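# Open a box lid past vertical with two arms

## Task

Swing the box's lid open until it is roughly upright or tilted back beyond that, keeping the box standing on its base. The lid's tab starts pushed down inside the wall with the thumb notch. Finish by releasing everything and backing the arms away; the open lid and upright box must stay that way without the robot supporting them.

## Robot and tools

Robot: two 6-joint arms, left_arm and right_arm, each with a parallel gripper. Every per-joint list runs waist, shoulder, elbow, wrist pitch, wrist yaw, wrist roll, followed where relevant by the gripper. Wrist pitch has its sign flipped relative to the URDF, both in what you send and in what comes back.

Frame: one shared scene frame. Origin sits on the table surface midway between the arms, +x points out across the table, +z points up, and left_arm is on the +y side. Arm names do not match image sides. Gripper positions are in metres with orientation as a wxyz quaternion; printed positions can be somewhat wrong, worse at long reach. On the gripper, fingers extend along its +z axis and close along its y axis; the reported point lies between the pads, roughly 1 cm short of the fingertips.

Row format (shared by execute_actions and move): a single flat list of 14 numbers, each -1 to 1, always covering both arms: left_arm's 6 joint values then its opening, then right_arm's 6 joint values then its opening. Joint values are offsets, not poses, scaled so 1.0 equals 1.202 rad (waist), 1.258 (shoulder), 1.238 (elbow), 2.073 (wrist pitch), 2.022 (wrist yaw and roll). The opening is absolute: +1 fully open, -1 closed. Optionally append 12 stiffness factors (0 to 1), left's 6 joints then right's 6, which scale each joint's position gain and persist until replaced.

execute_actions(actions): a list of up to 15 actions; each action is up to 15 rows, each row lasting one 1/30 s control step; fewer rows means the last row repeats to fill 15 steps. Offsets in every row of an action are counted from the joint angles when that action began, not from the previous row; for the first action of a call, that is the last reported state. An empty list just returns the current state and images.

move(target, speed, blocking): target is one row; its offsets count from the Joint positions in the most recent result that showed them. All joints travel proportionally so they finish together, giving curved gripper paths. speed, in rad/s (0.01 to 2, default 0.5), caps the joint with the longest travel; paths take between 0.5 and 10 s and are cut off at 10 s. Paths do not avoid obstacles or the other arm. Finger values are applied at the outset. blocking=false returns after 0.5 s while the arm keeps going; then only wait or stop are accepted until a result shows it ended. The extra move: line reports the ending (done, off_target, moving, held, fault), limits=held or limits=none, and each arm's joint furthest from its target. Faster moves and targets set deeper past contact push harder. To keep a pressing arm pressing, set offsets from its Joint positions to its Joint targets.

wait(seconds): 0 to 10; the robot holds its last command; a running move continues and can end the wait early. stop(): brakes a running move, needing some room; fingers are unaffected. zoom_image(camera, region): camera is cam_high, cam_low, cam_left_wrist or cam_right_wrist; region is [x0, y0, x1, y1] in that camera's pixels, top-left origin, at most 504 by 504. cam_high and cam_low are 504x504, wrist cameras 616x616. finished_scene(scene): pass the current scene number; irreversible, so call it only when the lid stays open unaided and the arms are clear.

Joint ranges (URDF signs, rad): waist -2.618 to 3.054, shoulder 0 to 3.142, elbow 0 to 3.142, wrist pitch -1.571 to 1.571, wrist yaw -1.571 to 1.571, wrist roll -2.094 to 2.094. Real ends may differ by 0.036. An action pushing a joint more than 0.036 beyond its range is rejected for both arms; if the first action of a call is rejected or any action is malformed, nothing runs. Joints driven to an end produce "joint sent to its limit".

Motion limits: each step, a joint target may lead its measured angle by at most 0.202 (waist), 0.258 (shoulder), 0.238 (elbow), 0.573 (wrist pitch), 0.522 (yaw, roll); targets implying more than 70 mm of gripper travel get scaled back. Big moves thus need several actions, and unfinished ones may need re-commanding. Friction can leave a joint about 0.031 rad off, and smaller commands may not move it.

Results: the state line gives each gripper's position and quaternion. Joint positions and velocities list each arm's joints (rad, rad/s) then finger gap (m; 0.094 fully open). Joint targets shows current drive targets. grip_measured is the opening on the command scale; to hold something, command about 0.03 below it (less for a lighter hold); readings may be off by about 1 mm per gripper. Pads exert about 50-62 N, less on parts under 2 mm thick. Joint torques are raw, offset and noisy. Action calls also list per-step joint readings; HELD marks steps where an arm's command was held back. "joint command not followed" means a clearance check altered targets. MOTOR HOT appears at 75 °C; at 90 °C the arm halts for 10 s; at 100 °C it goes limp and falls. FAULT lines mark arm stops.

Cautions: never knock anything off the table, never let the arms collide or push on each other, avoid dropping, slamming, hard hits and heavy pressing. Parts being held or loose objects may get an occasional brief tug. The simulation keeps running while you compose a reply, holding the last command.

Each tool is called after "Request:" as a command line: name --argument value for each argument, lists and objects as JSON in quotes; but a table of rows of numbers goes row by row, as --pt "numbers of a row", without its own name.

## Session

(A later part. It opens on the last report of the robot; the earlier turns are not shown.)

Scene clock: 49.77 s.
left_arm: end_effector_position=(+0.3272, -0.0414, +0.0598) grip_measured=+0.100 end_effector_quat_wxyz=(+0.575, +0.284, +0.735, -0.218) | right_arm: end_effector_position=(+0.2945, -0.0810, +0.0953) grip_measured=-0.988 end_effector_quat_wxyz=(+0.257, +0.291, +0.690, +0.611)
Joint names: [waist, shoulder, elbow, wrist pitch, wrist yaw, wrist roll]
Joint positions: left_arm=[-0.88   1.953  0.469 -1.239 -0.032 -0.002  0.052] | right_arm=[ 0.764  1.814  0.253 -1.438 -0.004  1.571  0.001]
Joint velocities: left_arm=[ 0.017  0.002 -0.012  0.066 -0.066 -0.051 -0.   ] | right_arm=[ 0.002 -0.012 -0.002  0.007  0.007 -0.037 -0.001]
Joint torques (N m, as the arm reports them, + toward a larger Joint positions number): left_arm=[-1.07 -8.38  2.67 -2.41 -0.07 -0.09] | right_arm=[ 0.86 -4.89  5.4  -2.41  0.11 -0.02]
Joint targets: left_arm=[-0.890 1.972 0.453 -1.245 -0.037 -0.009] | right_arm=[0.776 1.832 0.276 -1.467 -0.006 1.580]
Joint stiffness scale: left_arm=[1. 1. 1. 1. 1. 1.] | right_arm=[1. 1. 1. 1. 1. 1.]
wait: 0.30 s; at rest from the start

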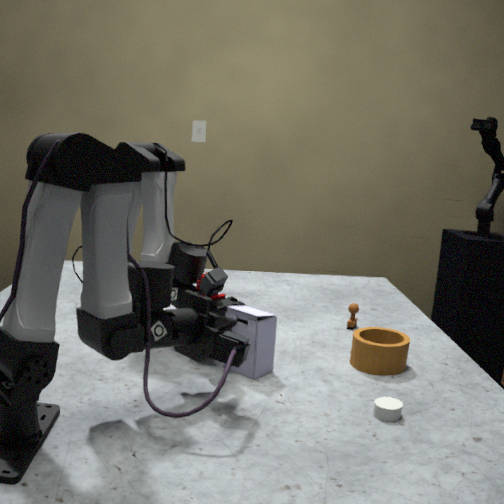

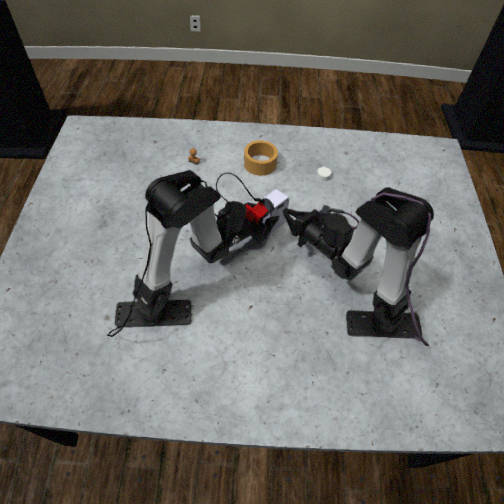

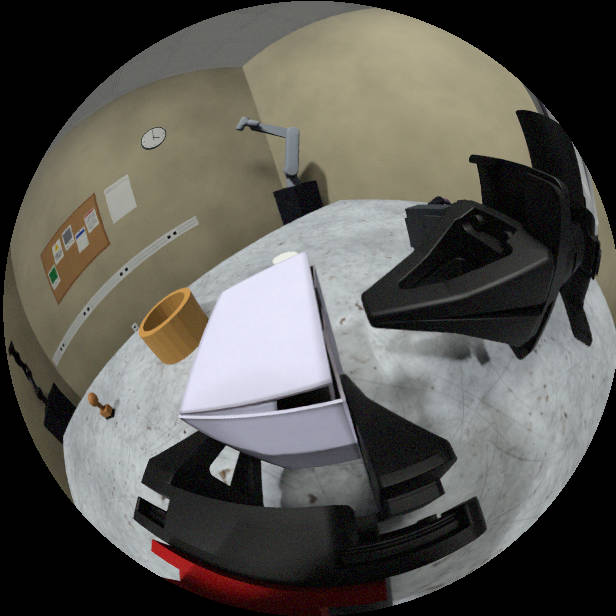

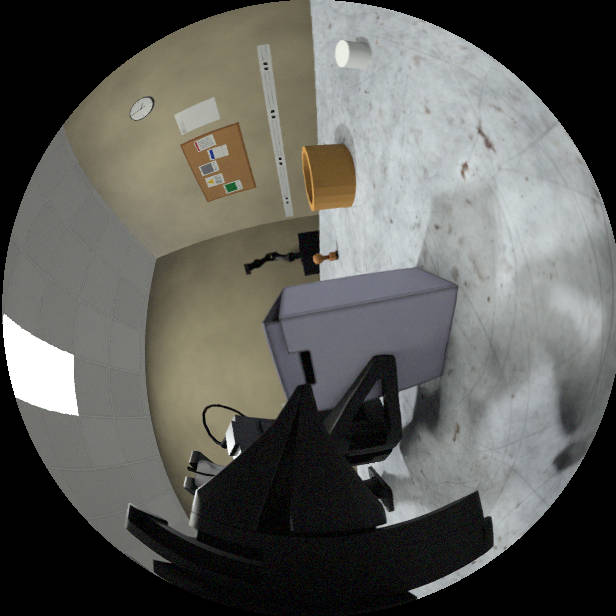

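Request:
move --target '[-0.0083, 0.0151, -0.0129, -0.0029, -0.0025, -0.0035, 0.075, 0.015, 0.0823, 0.1155, -0.014, -0.001, 0.0045, -1]' --speed 0.2

Request:
zoom_image --camera "cam_right_wrist" --region '[220, 290, 380, 450]'

Request:
zoom_image --camera "cam_left_wrist" --region '[250, 220, 450, 430]'

Scene clock: 59.97 s.
left_arm: end_effector_position=(+0.3287, -0.0398, +0.0599) grip_measured=+0.088 end_effector_quat_wxyz=(+0.577, +0.278, +0.737, -0.215) | right_arm: end_effector_position=(+0.3162, -0.0606, +0.0980) grip_measured=-0.988 end_effector_quat_wxyz=(+0.262, +0.288, +0.681, +0.620)
Joint names: [waist, shoulder, elbow, wrist pitch, wrist yaw, wrist roll]
Joint positions: left_arm=[-0.88   1.953  0.469 -1.24  -0.045 -0.006  0.051] | right_arm=[ 0.765  1.9    0.368 -1.438  0.001  1.571  0.001]
Joint velocities: left_arm=[-0.012 -0.002  0.002 -0.037  0.051  0.007 -0.   ] | right_arm=[-0.002  0.012 -0.007  0.037  0.022 -0.022  0.   ]
Joint torques (N m, as the arm reports them, + toward a larger Joint positions number): left_arm=[-1.08 -8.37  2.67 -2.42  0.04 -0.04] | right_arm=[ 1.27 -6.04  5.84 -2.42  0.06 -0.02]
Joint targets: left_arm=[-0.890 1.972 0.453 -1.245 -0.037 -0.009] | right_arm=[0.782 1.917 0.396 -1.467 -0.006 1.580]
Joint stiffness scale: left_arm=[1. 1. 1. 1. 1. 1.] | right_arm=[1. 1. 1. 1. 1. 1.]
move: off_target (right_arm); limits=none; left_arm: farthest joint: the shoulder, 0.019 radians from its target (0.019 radians at the start); right_arm: farthest joint: the wrist pitch, 0.029 radians from its target (0.029 radians at the start)

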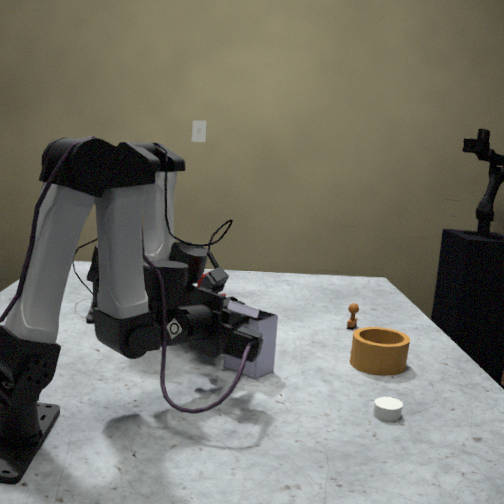

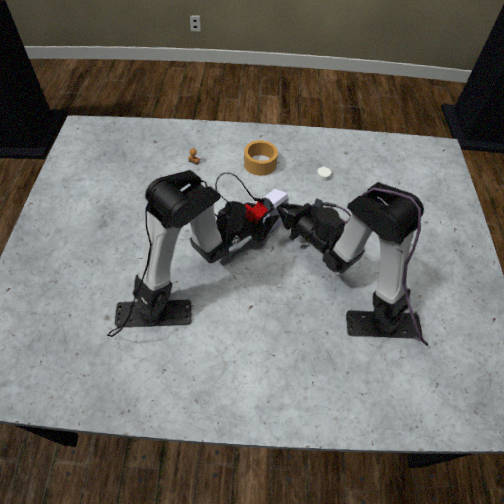

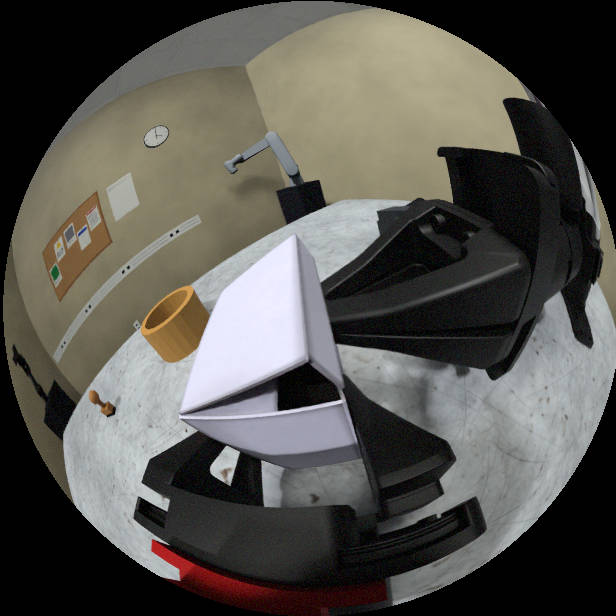

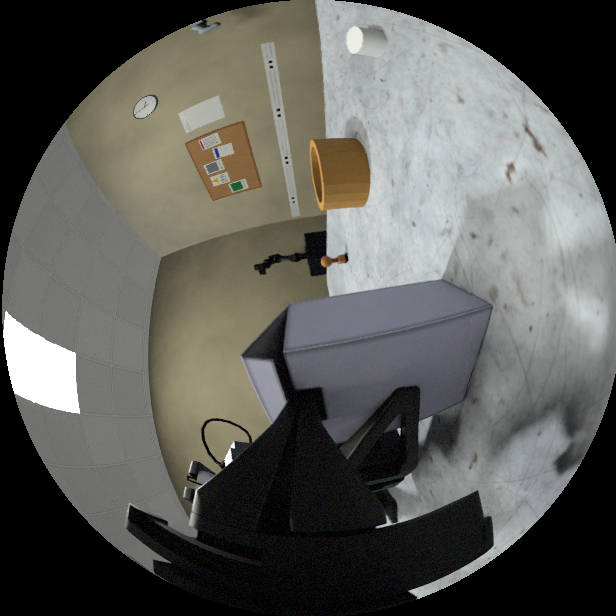

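Region (220, 290, 380, 450) of cam_right_wrist's 616x616 image, scaled by 3.150, with more detail than that image has.

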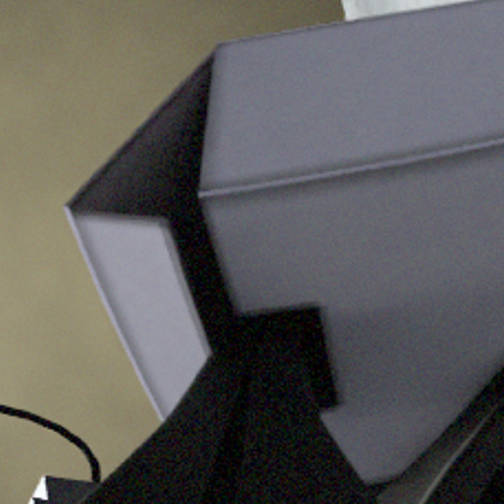

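Region (250, 220, 450, 430) of cam_left_wrist's 616x616 image, scaled by 2.400, with more detail than that image has; it fills the left 480 columns of this view, and the rest is white.

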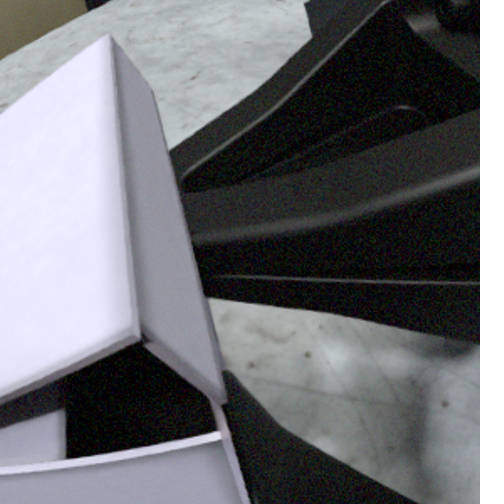

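Request:
execute_actions --actions '[[[-0.0083,0.0151,-0.0129,-0.0024,0.004,-0.0015,0.07,0.008,0,0.021,-0.0082,0,0.003,-1],[-0.0083,0.0151,-0.0129,-0.0024,0.004,-0.0015,0.07,0.003,-0.0119,0.021,-0.0024,0,0.003,-1],[-0.0083,0.0151,-0.0129,-0.0024,0.004,-0.0015,0.07,0,-0.0231,0.0213,0.0047,0,0.003,-1],[-0.0083,0.0151,-0.0129,-0.0024,0.004,-0.0015,0.07,0,-0.0269,0.0221,0.0059,0,0.003,-1],[-0.0083,0.0151,-0.0129,-0.0024,0.004,-0.0015,0.07,0,-0.031,0.0233,0.0075,0,0.003,-1],[-0.0083,0.0151,-0.0129,-0.0024,0.004,-0.0015,0.07,0,-0.0354,0.0248,0.0097,0,0.003,-1],[-0.0083,0.0151,-0.0129,-0.0024,0.004,-0.0015,0.07,0,-0.0402,0.0267,0.0122,0,0.003,-1],[-0.0083,0.0151,-0.0129,-0.0024,0.004,-0.0015,0.07,0,-0.0452,0.0291,0.0153,0,0.003,-1],[-0.0083,0.0151,-0.0129,-0.0024,0.004,-0.0015,0.07,0,-0.0505,0.0323,0.0223,0,0.003,-1],[-0.0083,0.0151,-0.0129,-0.0024,0.004,-0.0015,0.07,0,-0.0568,0.0371,0.0374,0,0.003,-1],[-0.0083,0.0151,-0.0129,-0.0024,0.004,-0.0015,0.07,0,-0.0638,0.0432,0.0568,0,0.003,-1],[-0.0083,0.0151,-0.0129,-0.0024,0.004,-0.0015,0.07,0,-0.0714,0.0502,0.0759,0,0.003,-1],[-0.0083,0.0151,-0.0129,-0.0024,0.004,-0.0015,0.07,0,-0.079,0.0578,0.0942,0,0.003,-1],[-0.0083,0.0151,-0.0129,-0.0024,0.004,-0.0015,0.07,0,-0.0864,0.0658,0.1111,0,0.003,-1],[-0.0083,0.0151,-0.0129,-0.0024,0.004,-0.0015,0.07,0,-0.0936,0.0739,0.1261,0,0.003,-1]],[[-0.0083,0.0151,-0.0129,-0.0024,0.004,-0.0015,0.07,0,-0.0338,0.0399,0.0784,0,0.003,-1],[-0.0083,0.0151,-0.0129,-0.0024,0.004,-0.0015,0.07,0,-0.0401,0.0479,0.0895,0,0.003,-1],[-0.0083,0.0151,-0.0129,-0.0024,0.004,-0.0015,0.07,0,-0.046,0.0557,0.0999,0,0.003,-1],[-0.0083,0.0151,-0.0129,-0.0024,0.004,-0.0015,0.07,0,-0.0523,0.064,0.1113,0,0.003,-1],[-0.0083,0.0151,-0.0129,-0.0024,0.004,-0.0015,0.07,0,-0.0589,0.0728,0.1243,0,0.003,-1],[-0.0083,0.0151,-0.0129,-0.0024,0.004,-0.0015,0.07,0,-0.0654,0.0818,0.138,0,0.003,-1],[-0.0083,0.0151,-0.0129,-0.0024,0.004,-0.0015,0.07,0,-0.0714,0.0912,0.1516,0,0.003,-1],[-0.0083,0.0151,-0.0129,-0.0024,0.004,-0.0015,0.07,0,-0.0769,0.1007,0.1646,0,0.003,-1],[-0.0083,0.0151,-0.0129,-0.0024,0.004,-0.0015,0.07,0,-0.0816,0.1105,0.1772,0,0.003,-1],[-0.0083,0.0151,-0.0129,-0.0024,0.004,-0.0015,0.07,0,-0.0855,0.1204,0.1891,0,0.003,-1],[-0.0083,0.0151,-0.0129,-0.0024,0.004,-0.0015,0.07,0,-0.0883,0.1305,0.2003,0,0.003,-1],[-0.0083,0.0151,-0.0129,-0.0024,0.004,-0.0015,0.07,0,-0.0902,0.1409,0.2114,0,0.003,-1],[-0.0083,0.0151,-0.0129,-0.0024,0.004,-0.0015,0.07,0,-0.0918,0.1521,0.2236,0,0.003,-1],[-0.0083,0.0151,-0.0129,-0.0024,0.004,-0.0015,0.07,0,-0.0932,0.1637,0.2362,0,0.003,-1],[-0.0083,0.0151,-0.0129,-0.0024,0.004,-0.0015,0.07,0,-0.0944,0.1755,0.2484,0,0.003,-1]],[[-0.0083,0.0151,-0.0129,-0.0024,0.004,-0.0015,0.07,0,-0.0191,0.0492,0.0751,0,0.003,-1],[-0.0083,0.0151,-0.0129,-0.0024,0.004,-0.0015,0.07,0,-0.0195,0.0607,0.0857,0,0.003,-1],[-0.0083,0.0151,-0.0129,-0.0024,0.004,-0.0015,0.07,0,-0.0199,0.0717,0.0952,0,0.003,-1],[-0.0083,0.0151,-0.0129,-0.0024,0.004,-0.0015,0.07,0,-0.0199,0.0821,0.1036,0,0.003,-1],[-0.0083,0.0151,-0.0129,-0.0024,0.004,-0.0015,0.07,0,-0.0199,0.0918,0.1109,0,0.003,-1],[-0.0083,0.0151,-0.0129,-0.0024,0.004,-0.0015,0.07,0,-0.0199,0.1007,0.1174,0,0.003,-1],[-0.0083,0.0151,-0.0129,-0.0024,0.004,-0.0015,0.07,0,-0.0199,0.1092,0.1219,0,0.003,-1],[-0.0083,0.0151,-0.0129,-0.0024,0.004,-0.0015,0.07,0,-0.0199,0.1172,0.1219,0,0.003,-1],[-0.0083,0.0151,-0.0129,-0.0024,0.004,-0.0015,0.07,0,-0.0199,0.1242,0.1219,0,0.003,-1],[-0.0083,0.0151,-0.0129,-0.0024,0.004,-0.0015,0.07,0,-0.0199,0.1303,0.1219,0,0.003,-1],[-0.0083,0.0151,-0.0129,-0.0024,0.004,-0.0015,0.07,0,-0.0199,0.1351,0.1219,0,0.003,-1],[-0.0083,0.0151,-0.0129,-0.0024,0.004,-0.0015,0.07,0,-0.0199,0.139,0.1219,0,0.003,-1],[-0.0083,0.0151,-0.0129,-0.0024,0.004,-0.0015,0.07,0,-0.0199,0.139,0.1219,0,0.003,-1],[-0.0083,0.0151,-0.0129,-0.0024,0.004,-0.0015,0.07,0,-0.0199,0.139,0.1219,0,0.003,-1],[-0.0083,0.0151,-0.0129,-0.0024,0.004,-0.0015,0.07,0,-0.0199,0.139,0.1219,0,0.003,-1]]]'

Scene clock: 92.17 s.
left_arm: end_effector_position=(+0.3281, -0.0405, +0.0600) grip_measured=+0.085 end_effector_quat_wxyz=(+0.576, +0.279, +0.737, -0.217) | right_arm: end_effector_position=(+0.3582, -0.0206, +0.1184) grip_measured=-0.988 end_effector_quat_wxyz=(+0.227, +0.319, +0.751, +0.532)
Joint names: [waist, shoulder, elbow, wrist pitch, wrist yaw, wrist roll]
Joint positions: left_arm=[-0.88   1.953  0.469 -1.24  -0.039 -0.008  0.051] | right_arm=[ 0.765  1.735  0.733 -0.665  0.005  1.571  0.001]
Joint velocities: left_arm=[-0.017  0.017 -0.002 -0.051  0.022 -0.022 -0.001] | right_arm=[-0.002  0.002  0.027  0.11   0.066 -0.022  0.   ]
Joint torques (N m, as the arm reports them, + toward a larger Joint positions number): left_arm=[-1.07 -8.47  2.63 -2.42  0.05 -0.04] | right_arm=[ -0.08 -10.93   7.7   -1.97   0.15  -0.04]
Joint targets: left_arm=[-0.890 1.972 0.453 -1.245 -0.033 -0.009] | right_arm=[0.765 1.711 0.757 -0.641 0.005 1.577]
Joint stiffness scale: left_arm=[1. 1. 1. 1. 1. 1.] | right_arm=[1. 1. 1. 1. 1. 1.]
Step readings (joint positions; steps 1 to 15: 1st action; 16 to 30: 2nd action; 31 to 45: 3rd action):
0: left_arm=[-0.880 1.953 0.469 -1.240 -0.045 -0.006] | right_arm=[0.765 1.900 0.368 -1.438 0.001 1.571]
1: left_arm=[-0.880 1.953 0.469 -1.240 -0.045 -0.006] | right_arm=[0.765 1.900 0.368 -1.438 0.002 1.571]
2: left_arm=[-0.880 1.953 0.469 -1.240 -0.045 -0.006] | right_arm=[0.765 1.900 0.368 -1.438 0.002 1.571]
4: left_arm=[-0.880 1.953 0.469 -1.240 -0.045 -0.006] | right_arm=[0.765 1.900 0.368 -1.438 0.002 1.571]
8: left_arm=[-0.880 1.953 0.469 -1.240 -0.044 -0.006] | right_arm=[0.765 1.883 0.368 -1.422 0.002 1.571]
15: left_arm=[-0.880 1.953 0.469 -1.240 -0.043 -0.006] | right_arm=[0.765 1.825 0.417 -1.297 0.005 1.571]
16: left_arm=[-0.880 1.953 0.469 -1.240 -0.043 -0.006] | right_arm=[0.765 1.817 0.428 -1.269 0.005 1.571]
17: left_arm=[-0.880 1.953 0.469 -1.240 -0.042 -0.006] | right_arm=[0.765 1.810 0.438 -1.241 0.005 1.571]
19: left_arm=[-0.880 1.953 0.469 -1.240 -0.041 -0.006] | right_arm=[0.765 1.798 0.457 -1.186 0.005 1.571]
23: left_arm=[-0.880 1.953 0.469 -1.240 -0.041 -0.006] | right_arm=[0.765 1.770 0.496 -1.074 0.005 1.571]
30: left_arm=[-0.880 1.953 0.469 -1.240 -0.041 -0.006] | right_arm=[0.765 1.736 0.585 -0.893 0.005 1.571]
31: left_arm=[-0.880 1.953 0.469 -1.240 -0.041 -0.006] | right_arm=[0.765 1.735 0.599 -0.867 0.005 1.571]
32: left_arm=[-0.880 1.953 0.469 -1.240 -0.041 -0.006] | right_arm=[0.765 1.735 0.613 -0.841 0.005 1.571]
34: left_arm=[-0.880 1.953 0.469 -1.240 -0.041 -0.007] | right_arm=[0.765 1.735 0.639 -0.790 0.005 1.571]
38: left_arm=[-0.880 1.953 0.469 -1.240 -0.043 -0.008] | right_arm=[0.765 1.735 0.686 -0.712 0.005 1.571]
45: Joint positions above

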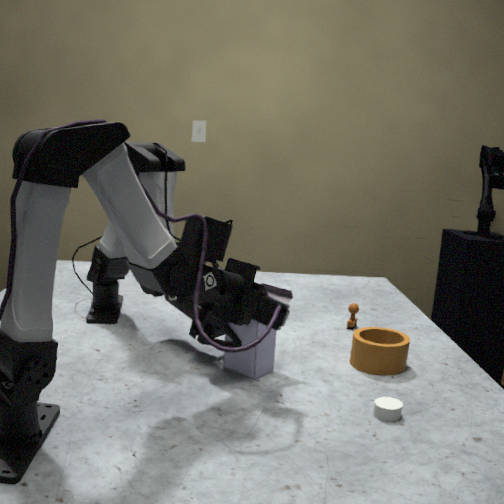

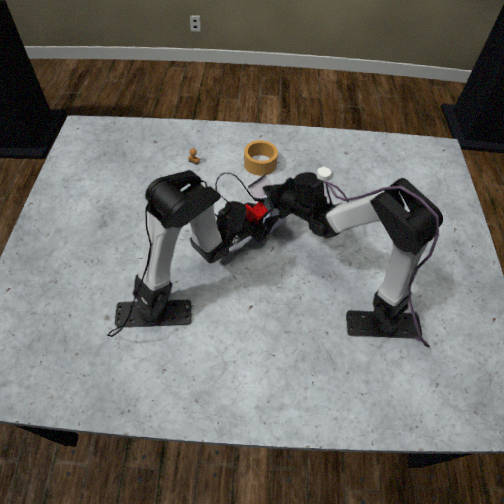

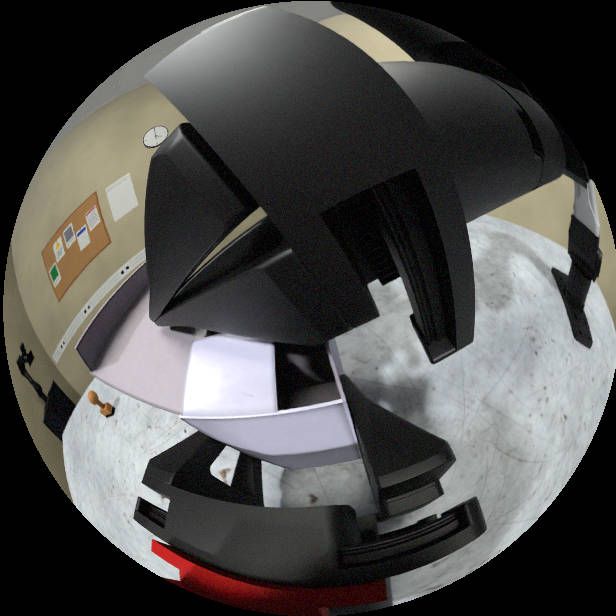

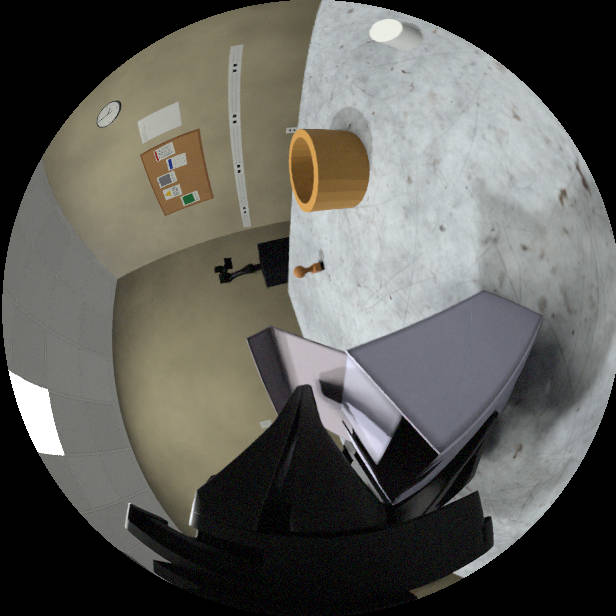

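Request:
execute_actions --actions '[[[-0.0083,0.012,-0.0129,-0.0024,0.002,-0.0005,0.07,-0.005,-0.0297,0.005,0,0,0.003,-1],[-0.0083,0.009,-0.0129,-0.0024,0.002,-0.0005,0.07,-0.0141,-0.0372,-0.012,0,0,0.003,-1],[-0.0083,0.005,-0.0129,-0.0024,0.002,-0.0005,0.07,-0.0192,-0.0466,-0.0329,0,0,0.003,-1],[-0.0083,0.002,-0.0129,-0.0024,0.002,-0.0005,0.07,-0.0262,-0.058,-0.041,0,0,0.003,-1],[-0.0083,-0.002,-0.0129,-0.0024,0.002,-0.0005,0.12,-0.0351,-0.071,-0.0503,0,0,0.003,-1],[-0.0083,-0.005,-0.0129,-0.0024,0.002,-0.0005,0.2,-0.0458,-0.0857,-0.0608,0,0,0.003,-1],[-0.0083,-0.009,-0.0129,-0.0024,0.002,-0.0005,0.3,-0.0581,-0.1019,-0.0723,0,0,0.003,-1],[-0.0083,-0.012,-0.0129,-0.0024,0.002,-0.0005,0.4,-0.0719,-0.1194,-0.0847,0,0,0.003,-1],[-0.0083,-0.0131,-0.0144,-0.0024,0.002,-0.0005,0.5,-0.0872,-0.1379,-0.0978,0,0,0.003,-1],[-0.0083,-0.0164,-0.0171,-0.0024,0.002,-0.0005,0.6,-0.1036,-0.1573,-0.1117,0,0,0.003,-1],[-0.0083,-0.0218,-0.0216,-0.0024,0.002,-0.0005,0.7,-0.121,-0.1774,-0.1259,0,0,0.003,-1],[-0.0083,-0.0293,-0.0278,-0.0024,0.002,-0.0005,0.8,-0.1394,-0.198,-0.1406,0,0,0.003,-1],[-0.0083,-0.0388,-0.0356,-0.0024,0.002,-0.0005,0.8,-0.1583,-0.2188,-0.1554,0,0,0.003,-1],[-0.0083,-0.0502,-0.045,-0.0024,0.002,-0.0005,0.8,-0.1776,-0.2395,-0.1701,0,0,0.003,-1],[-0.0083,-0.0634,-0.0559,-0.0024,0.002,-0.0005,0.8,-0.1972,-0.2601,-0.1848,0,0,0.003,-1]],[[-0.006,-0.0514,-0.046,-0.0024,0,0,0.8,-0.0685,-0.0814,-0.0577,-0.005,0,0.003,-1],[-0.006,-0.0676,-0.0594,-0.0024,0,0,0.8,-0.0879,-0.1009,-0.0715,-0.005,0,0.003,-1],[-0.006,-0.0852,-0.0739,-0.0024,0,0,0.8,-0.1068,-0.1194,-0.0847,-0.005,0,0.003,-1],[-0.004,-0.1038,-0.0893,-0.0024,0,0,0.8,-0.1251,-0.1368,-0.0971,-0.005,0,0.003,-1],[-0.002,-0.1234,-0.1054,-0.0024,0,0,0.8,-0.1425,-0.153,-0.1086,-0.005,0,0.003,-1],[0,-0.1436,-0.1221,-0.0024,0,0,0.8,-0.159,-0.1677,-0.1191,-0.005,0,0.003,-1],[0.002,-0.1643,-0.1391,-0.0024,0,0,0.8,-0.1742,-0.1808,-0.1284,-0.005,0,0.003,-1],[0.004,-0.1852,-0.1564,-0.0024,0,0,0.8,-0.1881,-0.1921,-0.1364,-0.005,0,0.003,-1],[0.006,-0.2061,-0.1736,-0.0024,0,0,0.8,-0.2004,-0.2016,-0.1431,-0.005,0,0.003,-1],[0.008,-0.2268,-0.1907,-0.0024,0,0,0.8,-0.2111,-0.209,-0.1484,-0.005,0,0.003,-1],[0.0098,-0.247,-0.2074,-0.0024,0,0,0.8,-0.22,-0.2144,-0.1523,-0.005,0,0.003,-1],[0.0151,-0.2666,-0.2235,-0.0024,0,0,0.8,-0.227,-0.2177,-0.1546,-0.005,0,0.003,-1],[0.0239,-0.2852,-0.2389,-0.0024,0,0,0.8,-0.2321,-0.2188,-0.1554,-0.005,0,0.003,-1],[0.0358,-0.3028,-0.2534,-0.0024,0,0,0.8,-0.2351,-0.2188,-0.1554,-0.005,0,0.003,-1],[0.0506,-0.319,-0.2668,-0.0024,0,0,0.8,-0.2361,-0.2188,-0.1554,-0.005,0,0.003,-1]],[[0.0521,-0.0606,-0.0536,-0.0024,0,0,0.8,-0.012,-0.018,-0.012,-0.005,0,0.003,-1],[0.0716,-0.0738,-0.0645,-0.0024,0,0,0.8,-0.012,-0.018,-0.012,-0.005,0,0.003,-1],[0.0927,-0.0852,-0.0739,-0.0024,0,0,0.8,-0.012,-0.018,-0.012,-0.005,0,0.003,-1],[0.1149,-0.0947,-0.0817,-0.0024,0,0,0.8,-0.012,-0.018,-0.012,-0.005,0,0.003,-1],[0.1376,-0.1022,-0.0879,-0.0024,0,0,0.8,-0.012,-0.018,-0.012,-0.005,0,0.003,-1],[0.1604,-0.1076,-0.0924,-0.0024,0,0,0.8,-0.012,-0.018,-0.012,-0.005,0,0.003,-1],[0.1826,-0.1109,-0.0951,-0.0024,0,0,0.8,-0.012,-0.018,-0.012,-0.005,0,0.003,-1],[0.2037,-0.112,-0.096,-0.0024,0,0,0.8,-0.012,-0.018,-0.012,-0.005,0,0.003,-1],[0.2232,-0.112,-0.096,-0.0024,0,0,0.8,-0.012,-0.018,-0.012,-0.005,0,0.003,-1],[0.2405,-0.112,-0.096,-0.0024,0,0,0.8,-0.012,-0.018,-0.012,-0.005,0,0.003,-1],[0.2554,-0.112,-0.096,-0.0024,0,0,0.8,-0.012,-0.018,-0.012,-0.005,0,0.003,-1],[0.2673,-0.112,-0.096,-0.0024,0,0,0.8,-0.012,-0.018,-0.012,-0.005,0,0.003,-1],[0.276,-0.112,-0.096,-0.0024,0,0,0.8,-0.012,-0.018,-0.012,-0.005,0,0.003,-1],[0.2813,-0.112,-0.096,-0.0024,0,0,0.8,-0.012,-0.018,-0.012,-0.005,0,0.003,-1],[0.2831,-0.112,-0.096,-0.0024,0,0,0.8,-0.012,-0.018,-0.012,-0.005,0,0.003,-1]]]'

Scene clock: 106.37 s.
left_arm: end_effector_position=(+0.3156, +0.1274, +0.1141) grip_measured=+0.797 end_effector_quat_wxyz=(+0.647, +0.141, +0.739, -0.126) | right_arm: end_effector_position=(+0.3760, -0.2372, +0.1691) grip_measured=-0.988 end_effector_quat_wxyz=(+0.374, +0.457, +0.625, +0.511)
Joint names: [waist, shoulder, elbow, wrist pitch, wrist yaw, wrist roll]
Joint positions: left_arm=[-0.535  1.439  0.06  -1.247 -0.038 -0.008  0.084] | right_arm=[ 0.307  1.227  0.378 -0.648  0.004  1.571  0.001]
Joint velocities: left_arm=[ 0.227  0.007 -0.002 -0.007  0.007  0.022  0.001] | right_arm=[ 0.002 -0.007  0.012  0.022 -0.037 -0.051 -0.   ]
Joint torques (N m, as the arm reports them, + toward a larger Joint positions number): left_arm=[-0.08 -6.34  2.97 -2.39  0.01 -0.03] | right_arm=[-0.94 -6.01  5.52 -2.23  0.14 -0.04]
Joint targets: left_arm=[-0.516 1.422 0.040 -1.250 -0.037 -0.008] | right_arm=[0.296 1.204 0.364 -0.658 0.004 1.577]
Joint stiffness scale: left_arm=[1. 1. 1. 1. 1. 1.] | right_arm=[1. 1. 1. 1. 1. 1.]
Step readings (joint positions; steps 1 to 15: 1st action; 16 to 30: 2nd action; 31 to 45: 3rd action):
0: left_arm=[-0.880 1.953 0.469 -1.240 -0.038 -0.008] | right_arm=[0.765 1.735 0.733 -0.647 0.005 1.571]
1: left_arm=[-0.880 1.953 0.469 -1.240 -0.038 -0.008] | right_arm=[0.765 1.735 0.733 -0.647 0.005 1.571]
2: left_arm=[-0.880 1.953 0.469 -1.240 -0.038 -0.008] | right_arm=[0.765 1.733 0.733 -0.647 0.005 1.571]
4: left_arm=[-0.880 1.953 0.469 -1.240 -0.038 -0.008] | right_arm=[0.762 1.717 0.721 -0.648 0.005 1.571]
8: left_arm=[-0.880 1.953 0.469 -1.241 -0.038 -0.008] | right_arm=[0.722 1.650 0.669 -0.648 0.004 1.571]
15: left_arm=[-0.880 1.915 0.440 -1.241 -0.038 -0.008] | right_arm=[0.579 1.477 0.554 -0.648 0.004 1.571]
16: left_arm=[-0.880 1.898 0.428 -1.241 -0.038 -0.008] | right_arm=[0.554 1.450 0.535 -0.648 0.003 1.571]
17: left_arm=[-0.880 1.880 0.413 -1.241 -0.038 -0.008] | right_arm=[0.528 1.422 0.515 -0.648 0.003 1.571]
19: left_arm=[-0.880 1.837 0.380 -1.242 -0.038 -0.008] | right_arm=[0.476 1.368 0.480 -0.648 0.003 1.571]
23: left_arm=[-0.880 1.739 0.303 -1.243 -0.038 -0.008] | right_arm=[0.392 1.285 0.422 -0.648 0.004 1.571]
30: left_arm=[-0.856 1.563 0.159 -1.245 -0.037 -0.008] | right_arm=[0.310 1.227 0.379 -0.648 0.004 1.571]
31: left_arm=[-0.840 1.541 0.141 -1.245 -0.037 -0.008] | right_arm=[0.308 1.227 0.378 -0.648 0.004 1.571]
32: left_arm=[-0.820 1.519 0.125 -1.245 -0.036 -0.008] | right_arm=[0.307 1.227 0.378 -0.648 0.004 1.571]
34: left_arm=[-0.772 1.482 0.096 -1.247 -0.036 -0.008] | right_arm=[0.307 1.227 0.378 -0.648 0.004 1.571]
38: left_arm=[-0.665 1.443 0.065 -1.247 -0.036 -0.008] | right_arm=[0.307 1.227 0.378 -0.648 0.004 1.571]
45: Joint positions above

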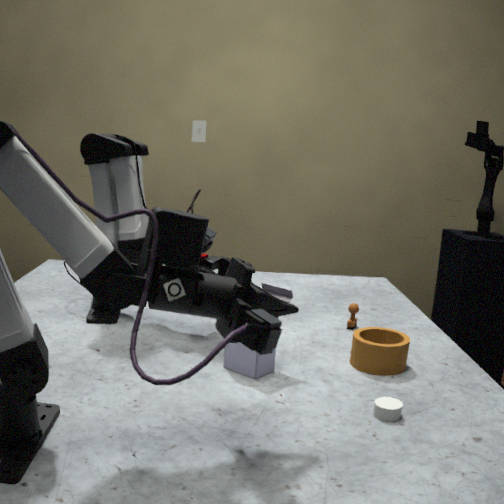

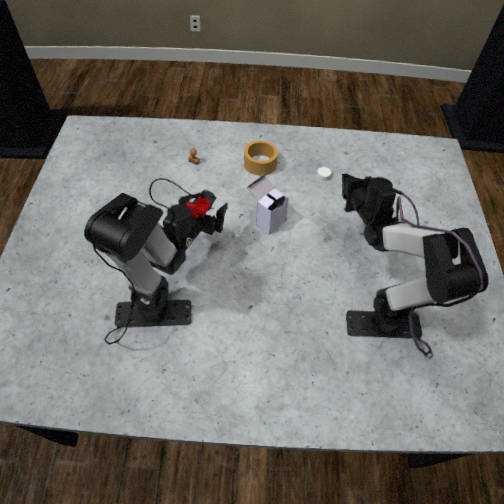

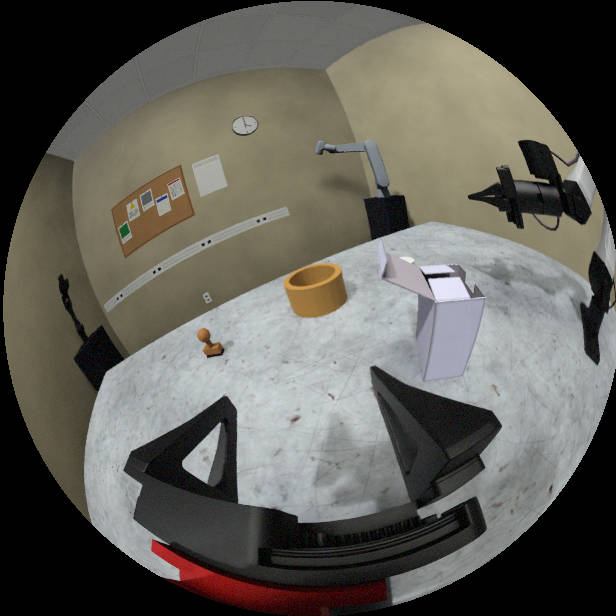

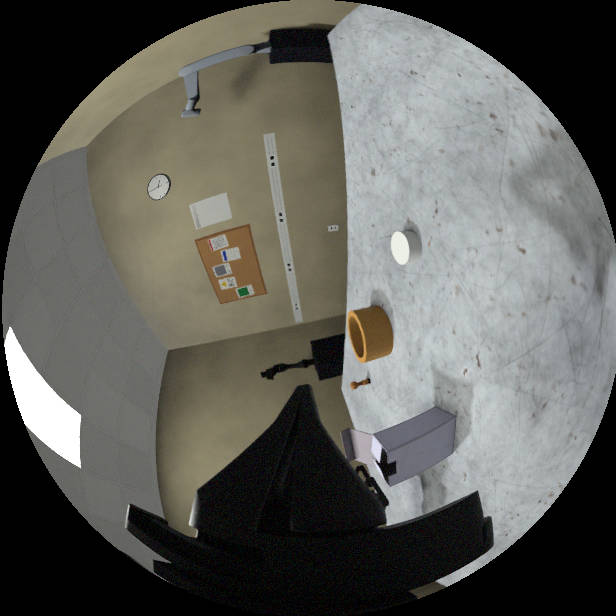

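Request:
execute_actions --actions '[]'

Scene clock: 107.07 s.
left_arm: end_effector_position=(+0.3167, +0.1300, +0.1141) grip_measured=+0.797 end_effector_quat_wxyz=(+0.648, +0.138, +0.739, -0.123) | right_arm: end_effector_position=(+0.3760, -0.2372, +0.1691) grip_measured=-0.988 end_effector_quat_wxyz=(+0.374, +0.457, +0.625, +0.511)
Joint names: [waist, shoulder, elbow, wrist pitch, wrist yaw, wrist roll]
Joint positions: left_arm=[-0.526  1.439  0.06  -1.247 -0.038 -0.008  0.084] | right_arm=[ 0.307  1.227  0.378 -0.648  0.004  1.571  0.001]
Joint velocities: left_arm=[-0.002 -0.002  0.002  0.007  0.066  0.007 -0.   ] | right_arm=[ 0.012 -0.012 -0.012 -0.007 -0.022 -0.037 -0.   ]
Joint torques (N m, as the arm reports them, + toward a larger Joint positions number): left_arm=[ 0.44 -6.33  2.97 -2.39 -0.02 -0.02] | right_arm=[-0.93 -6.    5.52 -2.24  0.15 -0.03]
Joint targets: left_arm=[-0.516 1.422 0.040 -1.250 -0.037 -0.008] | right_arm=[0.296 1.204 0.364 -0.658 0.004 1.577]
Joint stiffness scale: left_arm=[1. 1. 1. 1. 1. 1.] | right_arm=[1. 1. 1. 1. 1. 1.]

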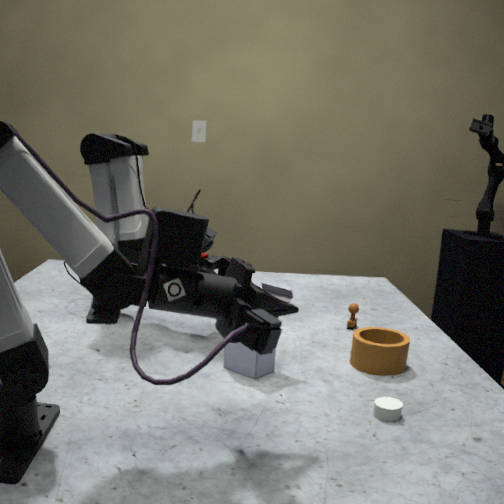

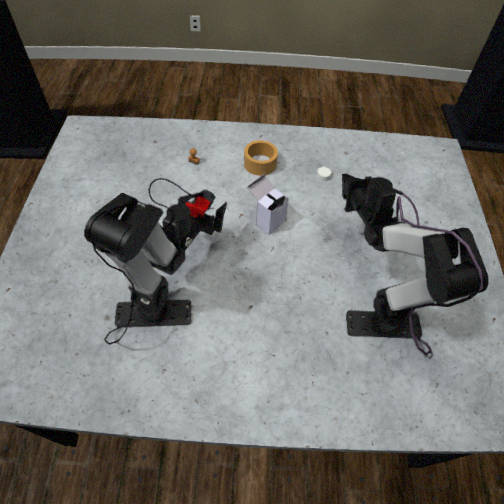

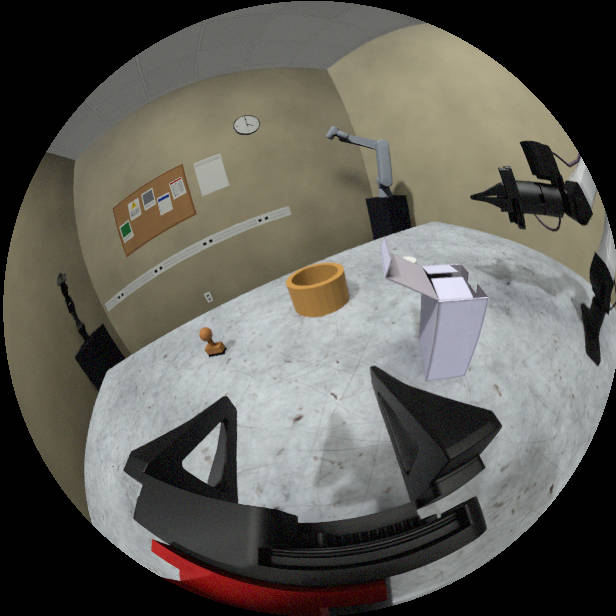

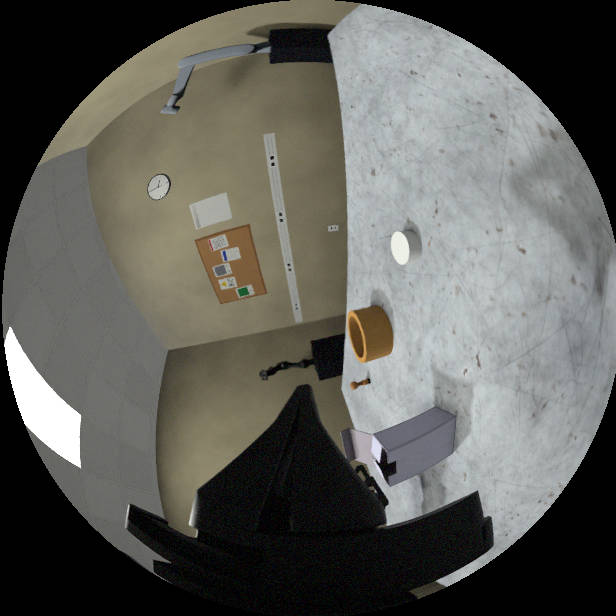

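The box is upright, the lid is open past vertical, and both arms are clear.

Request:
finished_scene --scene 2

The scene is finished: the task was done.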